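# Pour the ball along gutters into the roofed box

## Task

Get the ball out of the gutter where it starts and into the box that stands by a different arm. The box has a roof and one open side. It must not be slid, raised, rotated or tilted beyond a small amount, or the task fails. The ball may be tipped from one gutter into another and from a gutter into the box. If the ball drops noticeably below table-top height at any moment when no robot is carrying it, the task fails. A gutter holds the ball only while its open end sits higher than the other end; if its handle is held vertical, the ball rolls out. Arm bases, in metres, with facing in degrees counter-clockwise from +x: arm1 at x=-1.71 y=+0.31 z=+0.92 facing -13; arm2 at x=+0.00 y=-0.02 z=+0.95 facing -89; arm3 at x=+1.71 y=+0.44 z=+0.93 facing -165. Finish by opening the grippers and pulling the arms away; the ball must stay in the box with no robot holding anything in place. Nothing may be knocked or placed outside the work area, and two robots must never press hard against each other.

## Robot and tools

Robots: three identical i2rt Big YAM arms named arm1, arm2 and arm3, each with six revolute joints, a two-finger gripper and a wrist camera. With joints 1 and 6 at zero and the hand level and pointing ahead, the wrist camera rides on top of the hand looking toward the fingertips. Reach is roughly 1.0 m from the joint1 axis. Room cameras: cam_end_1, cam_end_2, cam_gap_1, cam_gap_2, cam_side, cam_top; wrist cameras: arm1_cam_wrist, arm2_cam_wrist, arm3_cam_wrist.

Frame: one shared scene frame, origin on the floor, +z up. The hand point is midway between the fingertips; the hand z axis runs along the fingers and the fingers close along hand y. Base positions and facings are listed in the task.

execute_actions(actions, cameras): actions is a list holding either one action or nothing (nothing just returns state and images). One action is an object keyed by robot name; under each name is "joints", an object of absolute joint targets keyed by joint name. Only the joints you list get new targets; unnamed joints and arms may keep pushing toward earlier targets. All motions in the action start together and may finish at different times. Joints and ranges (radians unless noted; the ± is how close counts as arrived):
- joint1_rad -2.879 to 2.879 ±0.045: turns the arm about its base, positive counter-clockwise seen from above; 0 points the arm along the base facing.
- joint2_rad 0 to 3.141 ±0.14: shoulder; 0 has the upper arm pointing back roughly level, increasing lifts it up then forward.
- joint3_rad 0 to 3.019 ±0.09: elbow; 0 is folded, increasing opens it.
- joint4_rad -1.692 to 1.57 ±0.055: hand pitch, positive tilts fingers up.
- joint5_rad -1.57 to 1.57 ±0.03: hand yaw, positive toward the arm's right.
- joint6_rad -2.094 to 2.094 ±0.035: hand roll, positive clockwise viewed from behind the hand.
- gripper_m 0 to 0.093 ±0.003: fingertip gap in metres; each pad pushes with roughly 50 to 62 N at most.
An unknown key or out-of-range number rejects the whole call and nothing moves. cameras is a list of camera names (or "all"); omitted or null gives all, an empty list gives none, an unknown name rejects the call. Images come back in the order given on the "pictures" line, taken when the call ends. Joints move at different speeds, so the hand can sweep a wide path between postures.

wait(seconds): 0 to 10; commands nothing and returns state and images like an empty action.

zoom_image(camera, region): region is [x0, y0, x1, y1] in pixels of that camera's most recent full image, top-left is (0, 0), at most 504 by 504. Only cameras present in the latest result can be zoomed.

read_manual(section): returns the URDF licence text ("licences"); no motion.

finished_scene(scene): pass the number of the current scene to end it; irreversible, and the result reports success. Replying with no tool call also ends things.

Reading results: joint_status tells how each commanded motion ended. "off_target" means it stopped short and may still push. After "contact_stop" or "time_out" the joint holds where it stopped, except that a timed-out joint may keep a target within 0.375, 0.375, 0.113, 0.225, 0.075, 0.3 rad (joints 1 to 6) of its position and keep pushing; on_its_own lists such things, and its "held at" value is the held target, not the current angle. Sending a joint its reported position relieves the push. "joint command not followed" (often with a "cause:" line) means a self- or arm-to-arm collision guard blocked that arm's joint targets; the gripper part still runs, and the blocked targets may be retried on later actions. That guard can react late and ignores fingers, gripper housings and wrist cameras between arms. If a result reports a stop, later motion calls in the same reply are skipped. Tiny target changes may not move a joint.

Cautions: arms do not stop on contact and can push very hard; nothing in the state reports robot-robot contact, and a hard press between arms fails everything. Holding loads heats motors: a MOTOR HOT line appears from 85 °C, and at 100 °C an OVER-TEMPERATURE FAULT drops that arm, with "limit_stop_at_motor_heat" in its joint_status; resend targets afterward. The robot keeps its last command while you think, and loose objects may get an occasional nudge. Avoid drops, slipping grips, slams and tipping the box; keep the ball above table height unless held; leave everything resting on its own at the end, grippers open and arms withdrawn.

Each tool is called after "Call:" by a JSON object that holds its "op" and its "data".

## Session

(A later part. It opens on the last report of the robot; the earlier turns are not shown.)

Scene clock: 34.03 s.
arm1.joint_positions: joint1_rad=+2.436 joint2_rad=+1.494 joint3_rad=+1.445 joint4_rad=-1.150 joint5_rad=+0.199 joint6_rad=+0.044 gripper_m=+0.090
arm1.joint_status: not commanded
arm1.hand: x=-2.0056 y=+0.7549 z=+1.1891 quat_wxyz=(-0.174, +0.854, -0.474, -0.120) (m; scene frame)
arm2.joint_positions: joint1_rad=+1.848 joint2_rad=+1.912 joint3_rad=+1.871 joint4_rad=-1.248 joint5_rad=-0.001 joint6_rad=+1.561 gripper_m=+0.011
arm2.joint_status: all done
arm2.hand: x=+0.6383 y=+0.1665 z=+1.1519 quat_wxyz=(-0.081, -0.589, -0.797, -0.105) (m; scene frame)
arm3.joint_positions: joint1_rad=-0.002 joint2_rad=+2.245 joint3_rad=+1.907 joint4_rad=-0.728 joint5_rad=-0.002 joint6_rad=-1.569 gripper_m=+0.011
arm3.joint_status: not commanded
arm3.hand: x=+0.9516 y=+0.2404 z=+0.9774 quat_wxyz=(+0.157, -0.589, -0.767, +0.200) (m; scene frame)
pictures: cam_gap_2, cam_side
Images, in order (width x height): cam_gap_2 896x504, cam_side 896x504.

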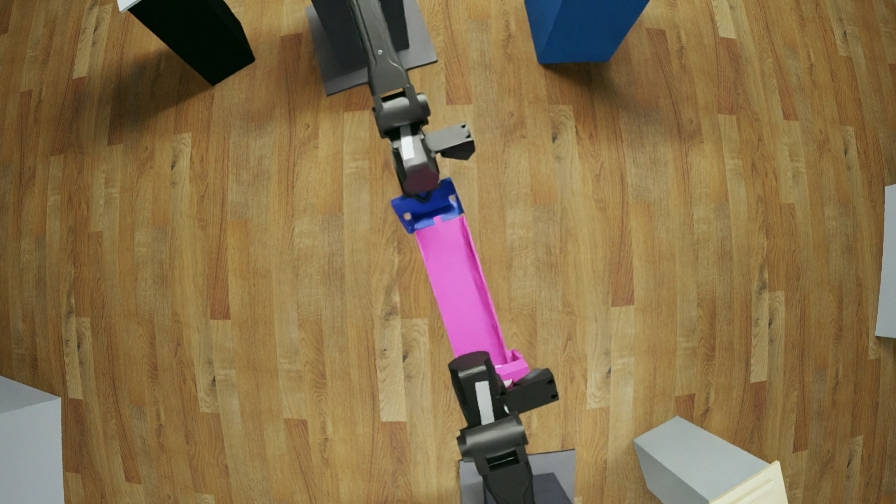

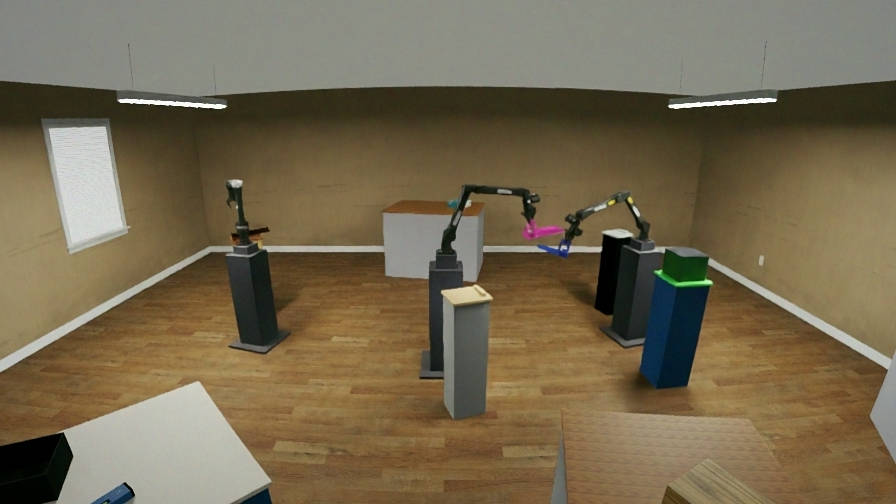

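Call:
{"op": "execute_actions", "data": {"actions": [{"arm2":{"joints":{"joint4_rad":-1.56}}}], "cameras": []}}

Call:
{"op": "wait", "data": {"seconds": 2}}

Call:
{"op": "zoom_image", "data": {"camera": "cam_side", "region": [480, 180, 620, 280]}}

Scene clock: 35.13 s.
arm1.joint_positions: joint1_rad=+2.436 joint2_rad=+1.494 joint3_rad=+1.445 joint4_rad=-1.150 joint5_rad=+0.199 joint6_rad=+0.044 gripper_m=+0.090
arm1.joint_status: not commanded
arm1.hand: x=-2.0056 y=+0.7549 z=+1.1891 quat_wxyz=(-0.174, +0.854, -0.474, -0.120) (m; scene frame)
arm2.joint_positions: joint1_rad=+1.848 joint2_rad=+1.912 joint3_rad=+1.871 joint4_rad=-1.548 joint5_rad=-0.001 joint6_rad=+1.561 gripper_m=+0.011
arm2.joint_status: all done
arm2.hand: x=+0.5684 y=+0.1456 z=+1.1434 quat_wxyz=(+0.009, -0.594, -0.804, +0.014) (m; scene frame)
arm3.joint_positions: joint1_rad=-0.002 joint2_rad=+2.245 joint3_rad=+1.907 joint4_rad=-0.728 joint5_rad=-0.002 joint6_rad=-1.569 gripper_m=+0.011
arm3.joint_status: not commanded
arm3.hand: x=+0.9516 y=+0.2404 z=+0.9774 quat_wxyz=(+0.157, -0.589, -0.767, +0.200) (m; scene frame)
pictures: none
No camera images: the call's "cameras" was empty. Leave "cameras" out to get every camera's image.

Scene clock: 37.13 s.
arm1.joint_positions: joint1_rad=+2.436 joint2_rad=+1.494 joint3_rad=+1.445 joint4_rad=-1.150 joint5_rad=+0.199 joint6_rad=+0.044 gripper_m=+0.090
arm1.joint_status: not commanded
arm1.hand: x=-2.0056 y=+0.7549 z=+1.1891 quat_wxyz=(-0.174, +0.854, -0.474, -0.120) (m; scene frame)
arm2.joint_positions: joint1_rad=+1.848 joint2_rad=+1.912 joint3_rad=+1.871 joint4_rad=-1.548 joint5_rad=-0.001 joint6_rad=+1.561 gripper_m=+0.011
arm2.joint_status: all done
arm2.hand: x=+0.5684 y=+0.1456 z=+1.1434 quat_wxyz=(+0.009, -0.594, -0.804, +0.014) (m; scene frame)
arm3.joint_positions: joint1_rad=-0.002 joint2_rad=+2.244 joint3_rad=+1.907 joint4_rad=-0.725 joint5_rad=+0.001 joint6_rad=-1.569 gripper_m=+0.011
arm3.joint_status: not commanded
arm3.hand: x=+0.9509 y=+0.2403 z=+0.9784 quat_wxyz=(+0.159, -0.589, -0.767, +0.201) (m; scene frame)
wait: 2.00 s; at rest by 0.73 s
pictures: arm1_cam_wrist, arm2_cam_wrist, arm3_cam_wrist, cam_end_1, cam_end_2, cam_gap_1, cam_gap_2, cam_side, cam_top
Images, in order (width x height): arm1_cam_wrist 616x616, arm2_cam_wrist 616x616, arm3_cam_wrist 616x616, cam_end_1 896x504, cam_end_2 896x504, cam_gap_1 896x504, cam_gap_2 896x504, cam_side 896x504, cam_top 896x504.

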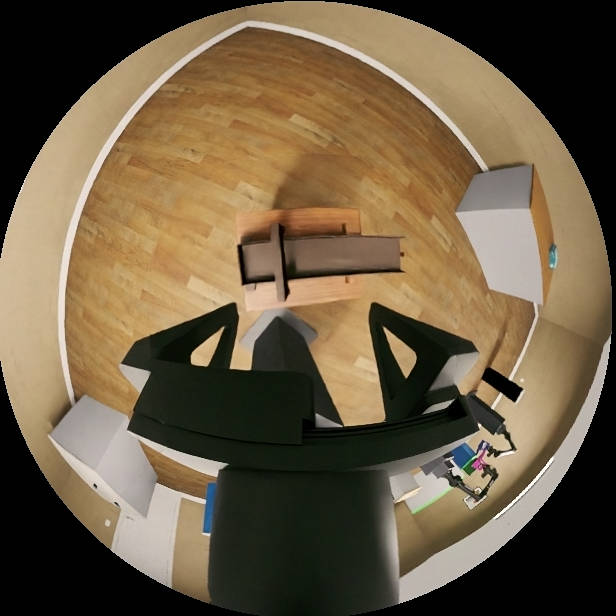

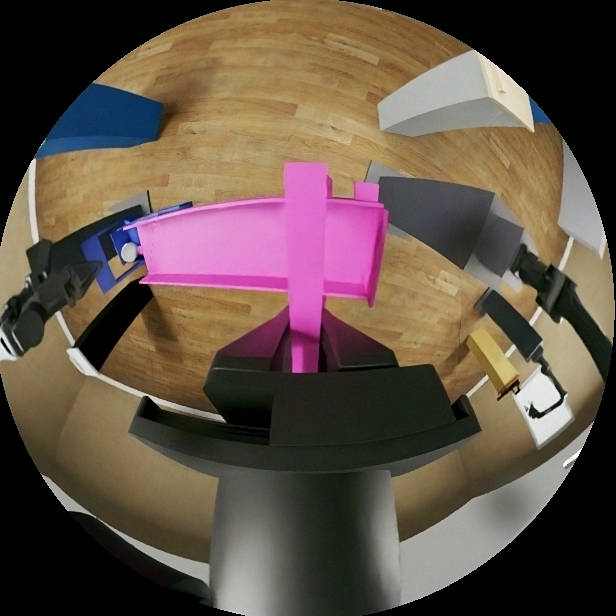

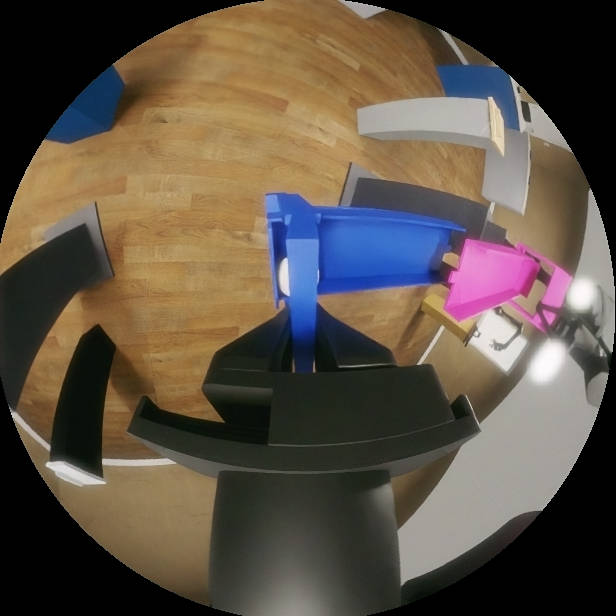

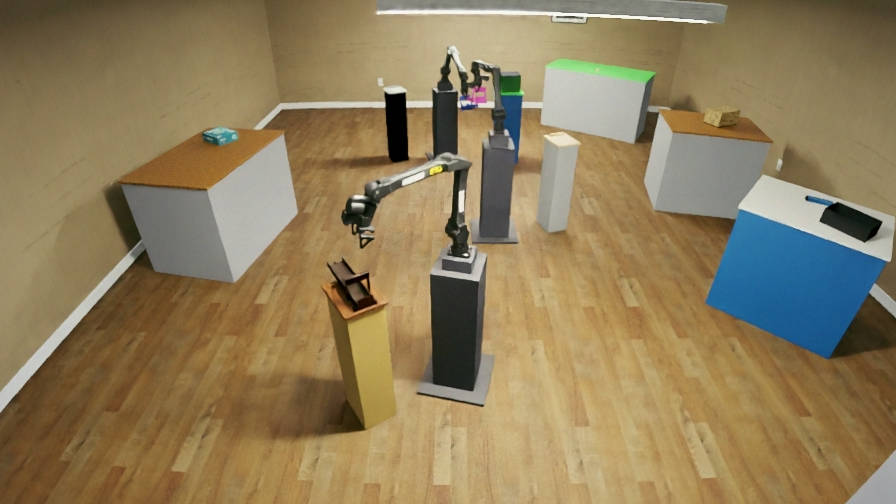

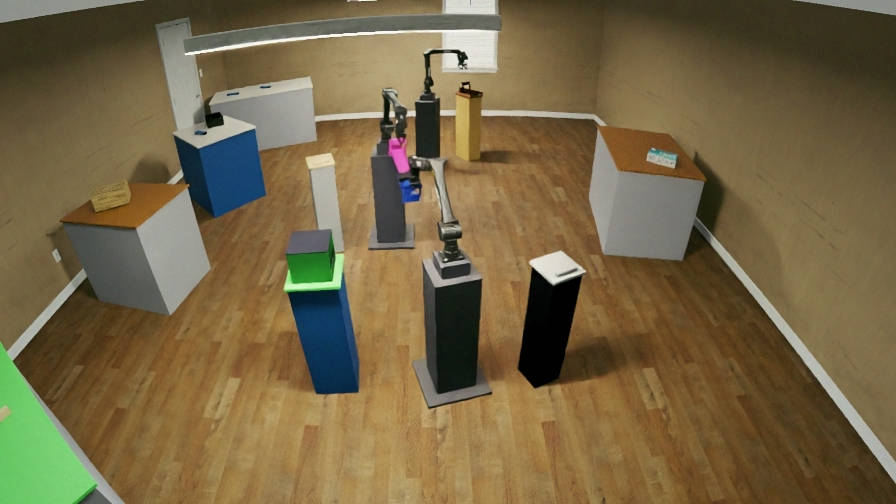

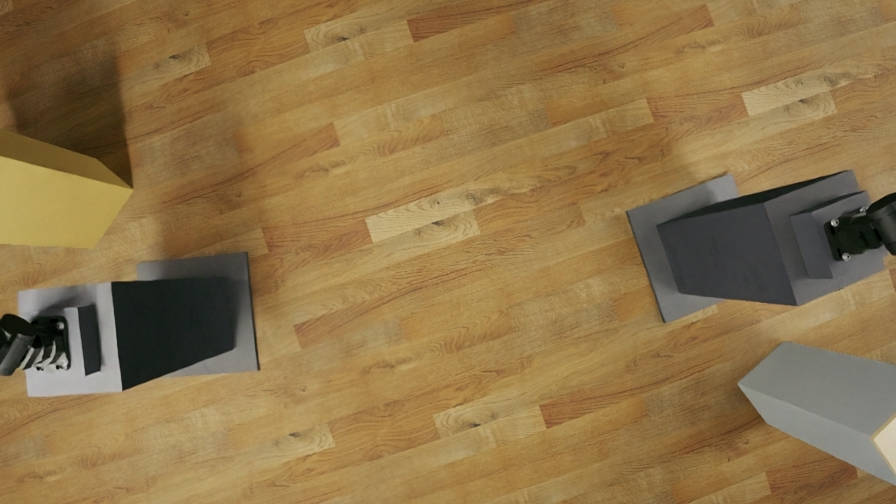

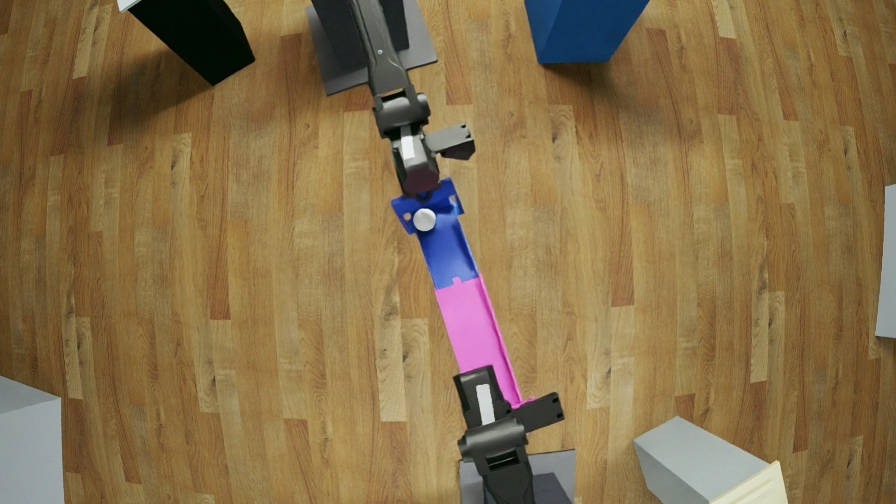

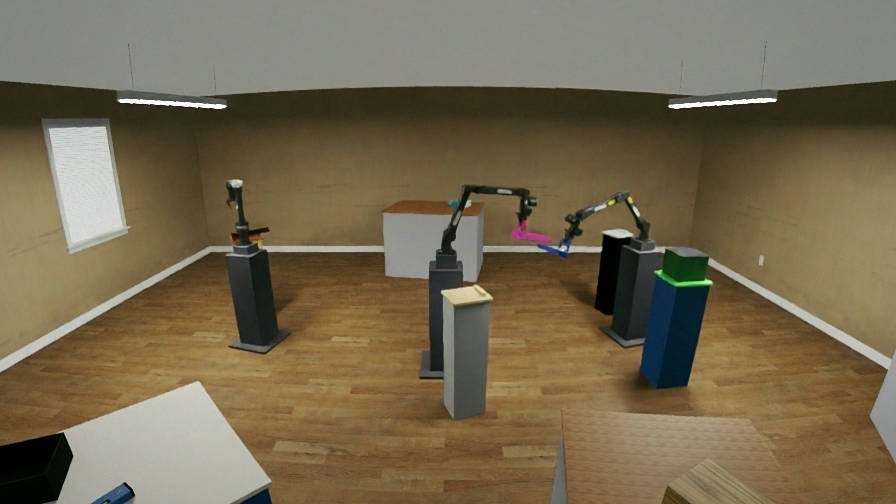

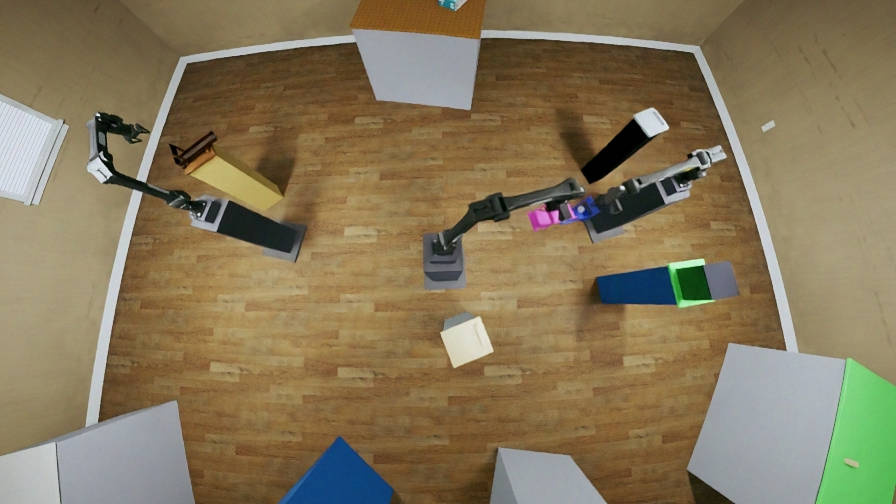

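Region (480, 180, 620, 280) of cam_side's 896x504 image, scaled by 3.600, with more detail than that image has; it fills the top 360 rows of this view, and the rest is white.

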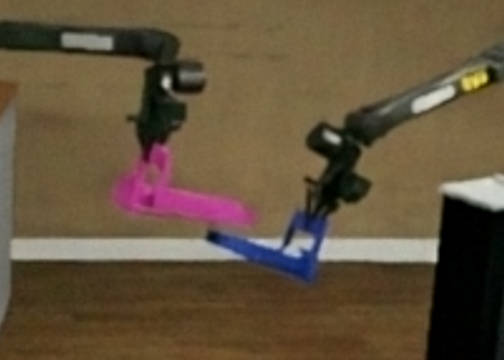

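Call:
{"op": "execute_actions", "data": {"actions": [{"arm2":{"joints":{"joint1_rad":0.068,"joint2_rad":1.7,"joint3_rad":1.493,"joint4_rad":-1.35,"joint5_rad":-0.2,"joint6_rad":-0.32}}}], "cameras": []}}

Call:
{"op": "execute_actions", "data": {"actions": [{"arm2":{"joints":{"joint2_rad":1.94,"joint3_rad":1.455,"joint4_rad":-1.075}},"arm3":{"joints":{"joint2_rad":0.648,"joint3_rad":0.456,"joint4_rad":-0.6}}}], "cameras": []}}

Call:
{"op": "execute_actions", "data": {"actions": [{"arm2":{"joints":{"gripper_m":0.09}},"arm3":{"joints":{"joint4_rad":-0.95,"joint1_rad":1.33}}}], "cameras": ["cam_end_2","arm3_cam_wrist","cam_top"]}}

Call:
{"op": "zoom_image", "data": {"camera": "cam_end_2", "region": [260, 130, 520, 310]}}

Scene clock: 39.80 s.
arm1.joint_positions: joint1_rad=+2.436 joint2_rad=+1.494 joint3_rad=+1.445 joint4_rad=-1.150 joint5_rad=+0.199 joint6_rad=+0.044 gripper_m=+0.090
arm1.joint_status: not commanded
arm1.hand: x=-2.0056 y=+0.7549 z=+1.1891 quat_wxyz=(-0.174, +0.854, -0.474, -0.120) (m; scene frame)
arm2.joint_positions: joint1_rad=+0.060 joint2_rad=+1.728 joint3_rad=+1.490 joint4_rad=-1.355 joint5_rad=-0.193 joint6_rad=-0.303 gripper_m=+0.011
arm2.joint_status: all done
arm2.hand: x=+0.0719 y=-0.5326 z=+1.1140 quat_wxyz=(-0.065, -0.561, -0.823, -0.061) (m; scene frame)
arm3.joint_positions: joint1_rad=-0.002 joint2_rad=+2.244 joint3_rad=+1.907 joint4_rad=-0.725 joint5_rad=+0.001 joint6_rad=-1.569 gripper_m=+0.011
arm3.joint_status: not commanded
arm3.hand: x=+0.9509 y=+0.2403 z=+0.9784 quat_wxyz=(+0.159, -0.589, -0.767, +0.201) (m; scene frame)
pictures: none
No camera images: the call's "cameras" was empty. Leave "cameras" out to get every camera's image.

Scene clock: 41.77 s.
arm1.joint_positions: joint1_rad=+2.436 joint2_rad=+1.494 joint3_rad=+1.445 joint4_rad=-1.150 joint5_rad=+0.199 joint6_rad=+0.044 gripper_m=+0.090
arm1.joint_status: not commanded
arm1.hand: x=-2.0056 y=+0.7549 z=+1.1891 quat_wxyz=(-0.174, +0.854, -0.474, -0.120) (m; scene frame)
arm2.joint_positions: joint1_rad=+0.058 joint2_rad=+1.964 joint3_rad=+1.448 joint4_rad=-1.091 joint5_rad=-0.198 joint6_rad=-0.306 gripper_m=+0.011
arm2.joint_status: all done
arm2.hand: x=+0.0725 y=-0.5727 z=+0.9764 quat_wxyz=(-0.063, -0.561, -0.822, -0.068) (m; scene frame)
arm3.joint_positions: joint1_rad=-0.002 joint2_rad=+0.658 joint3_rad=+0.429 joint4_rad=-0.619 joint5_rad=+0.001 joint6_rad=-1.569 gripper_m=+0.011
arm3.joint_status: all done
arm3.hand: x=+1.4278 y=+0.3672 z=+1.0763 quat_wxyz=(+0.221, -0.568, -0.741, +0.282) (m; scene frame)
pictures: none
No camera images: the call's "cameras" was empty. Leave "cameras" out to get every camera's image.

Scene clock: 43.43 s.
arm1.joint_positions: joint1_rad=+2.436 joint2_rad=+1.494 joint3_rad=+1.445 joint4_rad=-1.150 joint5_rad=+0.199 joint6_rad=+0.044 gripper_m=+0.090
arm1.joint_status: not commanded
arm1.hand: x=-2.0056 y=+0.7549 z=+1.1891 quat_wxyz=(-0.174, +0.854, -0.474, -0.120) (m; scene frame)
arm2.joint_positions: joint1_rad=+0.058 joint2_rad=+1.964 joint3_rad=+1.448 joint4_rad=-1.091 joint5_rad=-0.198 joint6_rad=-0.306 gripper_m=+0.090
arm2.joint_status: all done
arm2.hand: x=+0.0726 y=-0.5727 z=+0.9764 quat_wxyz=(-0.063, -0.561, -0.822, -0.068) (m; scene frame)
arm3.joint_positions: joint1_rad=+1.325 joint2_rad=+0.658 joint3_rad=+0.429 joint4_rad=-0.945 joint5_rad=+0.001 joint6_rad=-1.569 gripper_m=+0.011
arm3.joint_status: all done
arm3.hand: x=+1.7194 y=+0.2133 z=+1.0300 quat_wxyz=(+0.003, +0.008, -0.981, +0.195) (m; scene frame)
pictures: arm3_cam_wrist, cam_end_2, cam_top
Images, in order (width x height): arm3_cam_wrist 616x616, cam_end_2 896x504, cam_top 896x504.

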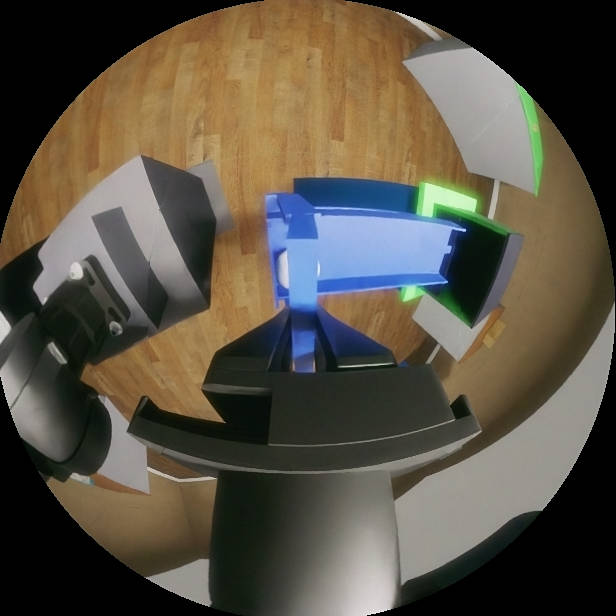

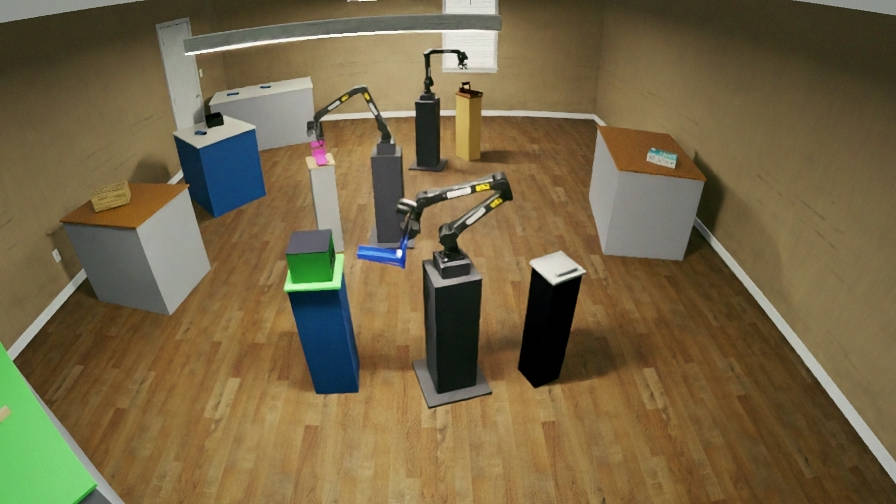

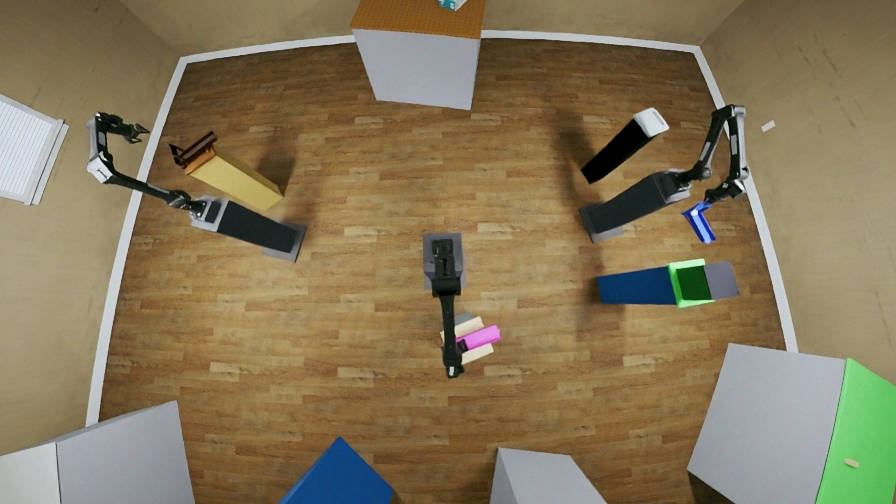

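Region (260, 130, 520, 310) of cam_end_2's 896x504 image, scaled by 1.938, with more detail than that image has; it fills the top 349 rows of this view, and the rest is white.

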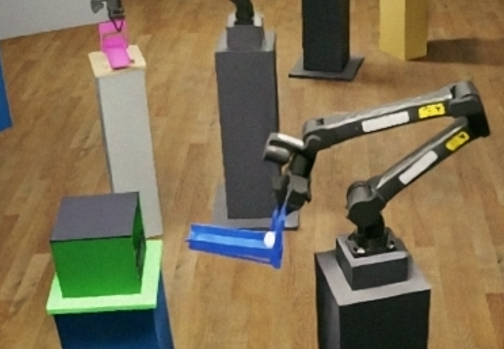

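Call:
{"op": "execute_actions", "data": {"actions": [{"arm2":{"joints":{"joint2_rad":1.5}},"arm3":{"joints":{"joint2_rad":1.29,"joint3_rad":0.93,"joint4_rad":-0.84}}}], "cameras": ["cam_end_2","arm3_cam_wrist"]}}

Call:
{"op": "zoom_image", "data": {"camera": "cam_end_2", "region": [260, 130, 520, 310]}}

Scene clock: 45.17 s.
arm1.joint_positions: joint1_rad=+2.436 joint2_rad=+1.494 joint3_rad=+1.445 joint4_rad=-1.150 joint5_rad=+0.199 joint6_rad=+0.044 gripper_m=+0.090
arm1.joint_status: not commanded
arm1.hand: x=-2.0056 y=+0.7549 z=+1.1891 quat_wxyz=(-0.174, +0.854, -0.474, -0.120) (m; scene frame)
arm2.joint_positions: joint1_rad=+0.058 joint2_rad=+1.499 joint3_rad=+1.448 joint4_rad=-1.091 joint5_rad=-0.199 joint6_rad=-0.306 gripper_m=+0.090
arm2.joint_status: all done
arm2.hand: x=+0.0758 y=-0.5625 z=+1.2259 quat_wxyz=(-0.203, -0.528, -0.817, +0.113) (m; scene frame)
arm3.joint_positions: joint1_rad=+1.325 joint2_rad=+1.232 joint3_rad=+0.922 joint4_rad=-0.833 joint5_rad=+0.005 joint6_rad=-1.569 gripper_m=+0.012
arm3.joint_status: all done
arm3.hand: x=+1.7226 y=+0.0179 z=+1.0965 quat_wxyz=(+0.005, +0.008, -0.978, +0.210) (m; scene frame)
pictures: arm3_cam_wrist, cam_end_2
Images, in order (width x height): arm3_cam_wrist 616x616, cam_end_2 896x504.

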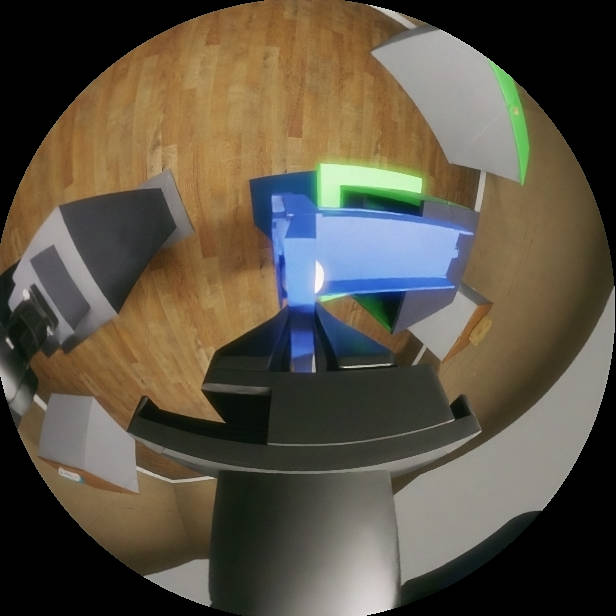

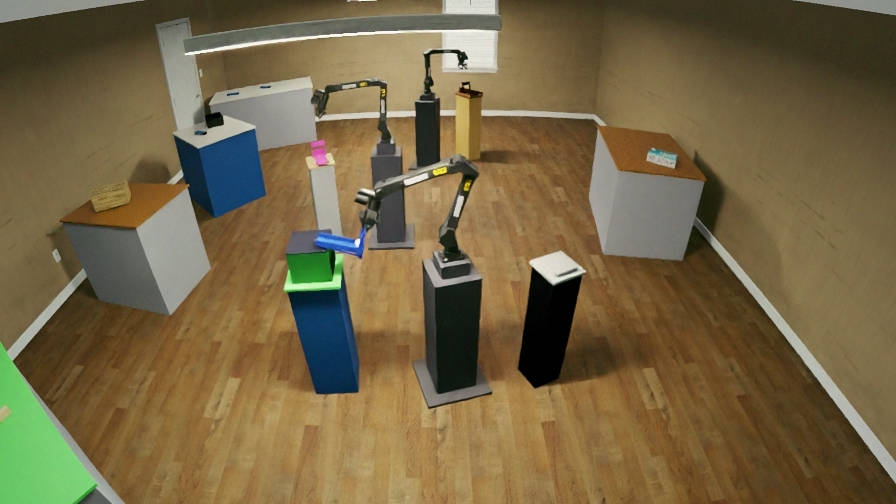

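Region (260, 130, 520, 310) of cam_end_2's 896x504 image, scaled by 1.938, with more detail than that image has; it fills the top 349 rows of this view, and the rest is white.

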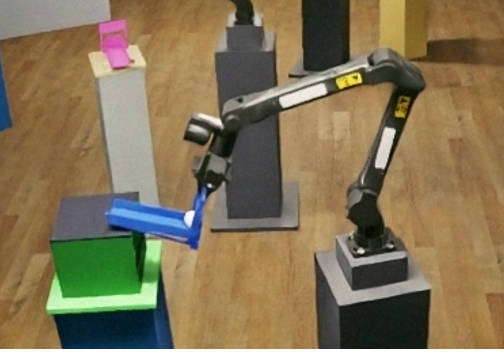

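Call:
{"op": "execute_actions", "data": {"actions": [{"arm3":{"joints":{"joint2_rad":0.9}}}], "cameras": []}}

Call:
{"op": "execute_actions", "data": {"actions": [{"arm3":{"joints":{"joint3_rad":0.64}}}], "cameras": []}}

Call:
{"op": "execute_actions", "data": {"actions": [{"arm3":{"joints":{"joint2_rad":1.01,"joint4_rad":-0.86}}}], "cameras": ["cam_end_2","arm3_cam_wrist"]}}

Call:
{"op": "zoom_image", "data": {"camera": "cam_end_2", "region": [260, 130, 520, 310]}}

Scene clock: 46.67 s.
arm1.joint_positions: joint1_rad=+2.436 joint2_rad=+1.494 joint3_rad=+1.445 joint4_rad=-1.150 joint5_rad=+0.199 joint6_rad=+0.044 gripper_m=+0.090
arm1.joint_status: not commanded
arm1.hand: x=-2.0056 y=+0.7549 z=+1.1891 quat_wxyz=(-0.174, +0.854, -0.474, -0.120) (m; scene frame)
arm2.joint_positions: joint1_rad=+0.058 joint2_rad=+1.499 joint3_rad=+1.448 joint4_rad=-1.091 joint5_rad=-0.199 joint6_rad=-0.306 gripper_m=+0.090
arm2.joint_status: not commanded
arm2.hand: x=+0.0758 y=-0.5625 z=+1.2259 quat_wxyz=(-0.203, -0.528, -0.817, +0.113) (m; scene frame)
arm3.joint_positions: joint1_rad=+1.325 joint2_rad=+0.909 joint3_rad=+0.900 joint4_rad=-0.842 joint5_rad=+0.004 joint6_rad=-1.569 gripper_m=+0.012
arm3.joint_status: all done
arm3.hand: x=+1.7233 y=+0.0565 z=+1.2094 quat_wxyz=(+0.003, +0.008, -0.937, +0.350) (m; scene frame)
pictures: none
No camera images: the call's "cameras" was empty. Leave "cameras" out to get every camera's image.

Scene clock: 48.03 s.
arm1.joint_positions: joint1_rad=+2.436 joint2_rad=+1.494 joint3_rad=+1.445 joint4_rad=-1.150 joint5_rad=+0.199 joint6_rad=+0.044 gripper_m=+0.090
arm1.joint_status: not commanded
arm1.hand: x=-2.0056 y=+0.7549 z=+1.1891 quat_wxyz=(-0.174, +0.854, -0.474, -0.120) (m; scene frame)
arm2.joint_positions: joint1_rad=+0.058 joint2_rad=+1.499 joint3_rad=+1.448 joint4_rad=-1.091 joint5_rad=-0.199 joint6_rad=-0.306 gripper_m=+0.090
arm2.joint_status: not commanded
arm2.hand: x=+0.0758 y=-0.5625 z=+1.2259 quat_wxyz=(-0.203, -0.528, -0.817, +0.113) (m; scene frame)
arm3.joint_positions: joint1_rad=+1.325 joint2_rad=+0.911 joint3_rad=+0.607 joint4_rad=-0.849 joint5_rad=+0.004 joint6_rad=-1.569 gripper_m=+0.012
arm3.joint_status: all done
arm3.hand: x=+1.7204 y=+0.1365 z=+1.0591 quat_wxyz=(+0.005, +0.008, -0.979, +0.205) (m; scene frame)
pictures: none
No camera images: the call's "cameras" was empty. Leave "cameras" out to get every camera's image.

Scene clock: 48.90 s.
arm1.joint_positions: joint1_rad=+2.436 joint2_rad=+1.494 joint3_rad=+1.445 joint4_rad=-1.150 joint5_rad=+0.199 joint6_rad=+0.044 gripper_m=+0.090
arm1.joint_status: not commanded
arm1.hand: x=-2.0056 y=+0.7549 z=+1.1891 quat_wxyz=(-0.174, +0.854, -0.474, -0.120) (m; scene frame)
arm2.joint_positions: joint1_rad=+0.058 joint2_rad=+1.499 joint3_rad=+1.448 joint4_rad=-1.091 joint5_rad=-0.199 joint6_rad=-0.306 gripper_m=+0.090
arm2.joint_status: not commanded
arm2.hand: x=+0.0758 y=-0.5625 z=+1.2259 quat_wxyz=(-0.203, -0.528, -0.817, +0.113) (m; scene frame)
arm3.joint_positions: joint1_rad=+1.325 joint2_rad=+1.025 joint3_rad=+0.607 joint4_rad=-0.855 joint5_rad=+0.004 joint6_rad=-1.569 gripper_m=+0.012
arm3.joint_status: all done
arm3.hand: x=+1.7200 y=+0.1400 z=+1.0260 quat_wxyz=(+0.006, +0.008, -0.989, +0.145) (m; scene frame)
pictures: arm3_cam_wrist, cam_end_2
Images, in order (width x height): arm3_cam_wrist 616x616, cam_end_2 896x504.

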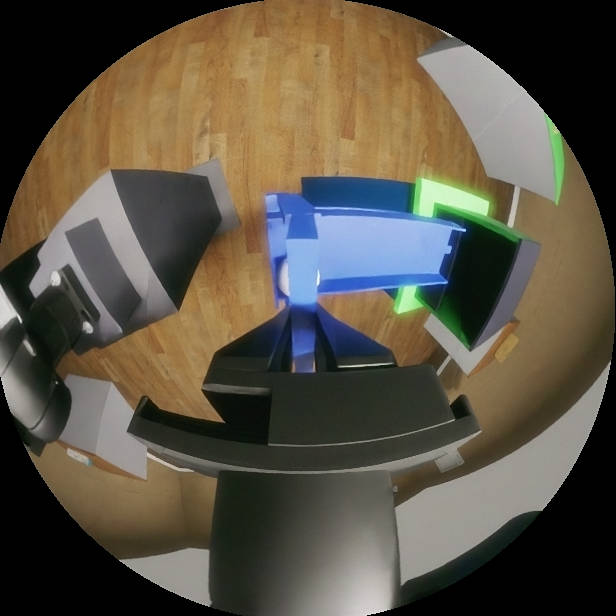

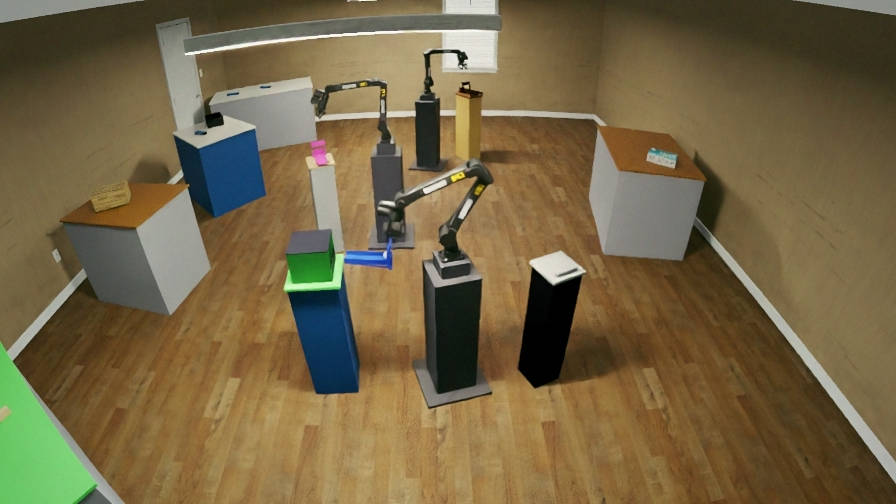

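Region (260, 130, 520, 310) of cam_end_2's 896x504 image, scaled by 1.938, with more detail than that image has; it fills the top 349 rows of this view, and the rest is white.

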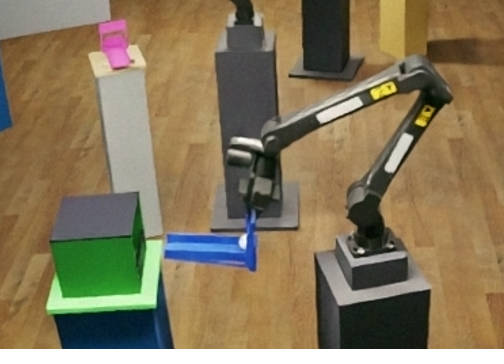

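Call:
{"op": "execute_actions", "data": {"actions": [{"arm3":{"joints":{"joint2_rad":1.11,"joint3_rad":0.74}}}], "cameras": []}}

Call:
{"op": "execute_actions", "data": {"actions": [{"arm3":{"joints":{"joint2_rad":1.21,"joint3_rad":0.84}}}], "cameras": []}}

Call:
{"op": "execute_actions", "data": {"actions": [{"arm3":{"joints":{"joint2_rad":1.31,"joint3_rad":0.94}}}], "cameras": ["cam_end_2","arm3_cam_wrist"]}}

Call:
{"op": "zoom_image", "data": {"camera": "cam_end_2", "region": [260, 130, 520, 310]}}

Scene clock: 49.90 s.
arm1.joint_positions: joint1_rad=+2.436 joint2_rad=+1.494 joint3_rad=+1.445 joint4_rad=-1.150 joint5_rad=+0.199 joint6_rad=+0.044 gripper_m=+0.090
arm1.joint_status: not commanded
arm1.hand: x=-2.0056 y=+0.7549 z=+1.1891 quat_wxyz=(-0.174, +0.854, -0.474, -0.120) (m; scene frame)
arm2.joint_positions: joint1_rad=+0.058 joint2_rad=+1.499 joint3_rad=+1.448 joint4_rad=-1.091 joint5_rad=-0.199 joint6_rad=-0.306 gripper_m=+0.090
arm2.joint_status: not commanded
arm2.hand: x=+0.0758 y=-0.5625 z=+1.2259 quat_wxyz=(-0.203, -0.528, -0.817, +0.113) (m; scene frame)
arm3.joint_positions: joint1_rad=+1.325 joint2_rad=+1.121 joint3_rad=+0.689 joint4_rad=-0.859 joint5_rad=+0.004 joint6_rad=-1.569 gripper_m=+0.012
arm3.joint_status: all done
arm3.hand: x=+1.7206 y=+0.1112 z=+1.0315 quat_wxyz=(+0.006, +0.008, -0.991, +0.137) (m; scene frame)
pictures: none
No camera images: the call's "cameras" was empty. Leave "cameras" out to get every camera's image.

Scene clock: 50.70 s.
arm1.joint_positions: joint1_rad=+2.436 joint2_rad=+1.494 joint3_rad=+1.445 joint4_rad=-1.150 joint5_rad=+0.199 joint6_rad=+0.044 gripper_m=+0.090
arm1.joint_status: not commanded
arm1.hand: x=-2.0056 y=+0.7549 z=+1.1891 quat_wxyz=(-0.174, +0.854, -0.474, -0.120) (m; scene frame)
arm2.joint_positions: joint1_rad=+0.058 joint2_rad=+1.499 joint3_rad=+1.448 joint4_rad=-1.091 joint5_rad=-0.199 joint6_rad=-0.306 gripper_m=+0.090
arm2.joint_status: not commanded
arm2.hand: x=+0.0758 y=-0.5625 z=+1.2259 quat_wxyz=(-0.203, -0.528, -0.817, +0.113) (m; scene frame)
arm3.joint_positions: joint1_rad=+1.325 joint2_rad=+1.219 joint3_rad=+0.791 joint4_rad=-0.860 joint5_rad=+0.004 joint6_rad=-1.569 gripper_m=+0.012
arm3.joint_status: all done
arm3.hand: x=+1.7213 y=+0.0731 z=+1.0410 quat_wxyz=(+0.006, +0.008, -0.990, +0.138) (m; scene frame)
pictures: none
No camera images: the call's "cameras" was empty. Leave "cameras" out to get every camera's image.

Scene clock: 51.47 s.
arm1.joint_positions: joint1_rad=+2.436 joint2_rad=+1.494 joint3_rad=+1.445 joint4_rad=-1.150 joint5_rad=+0.199 joint6_rad=+0.044 gripper_m=+0.090
arm1.joint_status: not commanded
arm1.hand: x=-2.0056 y=+0.7549 z=+1.1891 quat_wxyz=(-0.174, +0.854, -0.474, -0.120) (m; scene frame)
arm2.joint_positions: joint1_rad=+0.058 joint2_rad=+1.499 joint3_rad=+1.448 joint4_rad=-1.091 joint5_rad=-0.199 joint6_rad=-0.306 gripper_m=+0.090
arm2.joint_status: not commanded
arm2.hand: x=+0.0758 y=-0.5625 z=+1.2259 quat_wxyz=(-0.203, -0.528, -0.817, +0.113) (m; scene frame)
arm3.joint_positions: joint1_rad=+1.325 joint2_rad=+1.321 joint3_rad=+0.890 joint4_rad=-0.861 joint5_rad=+0.004 joint6_rad=-1.569 gripper_m=+0.012
arm3.joint_status: all done
arm3.hand: x=+1.7220 y=+0.0356 z=+1.0445 quat_wxyz=(+0.006, +0.008, -0.991, +0.136) (m; scene frame)
pictures: arm3_cam_wrist, cam_end_2
Images, in order (width x height): arm3_cam_wrist 616x616, cam_end_2 896x504.

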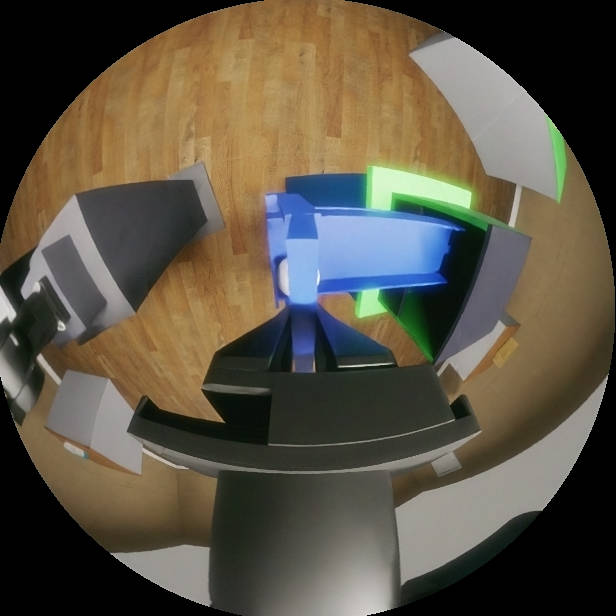

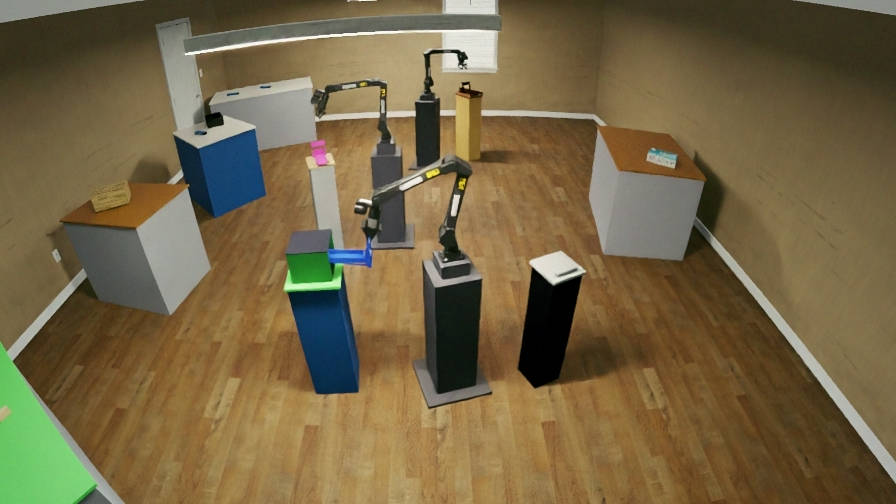

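Region (260, 130, 520, 310) of cam_end_2's 896x504 image, scaled by 1.938, with more detail than that image has; it fills the top 349 rows of this view, and the rest is white.

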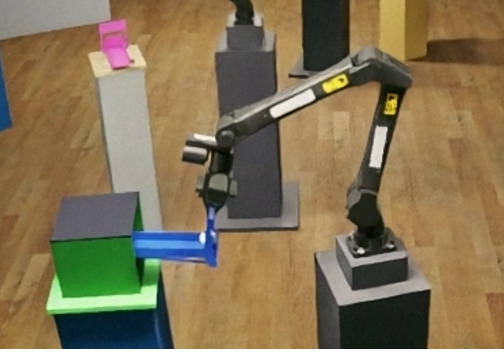

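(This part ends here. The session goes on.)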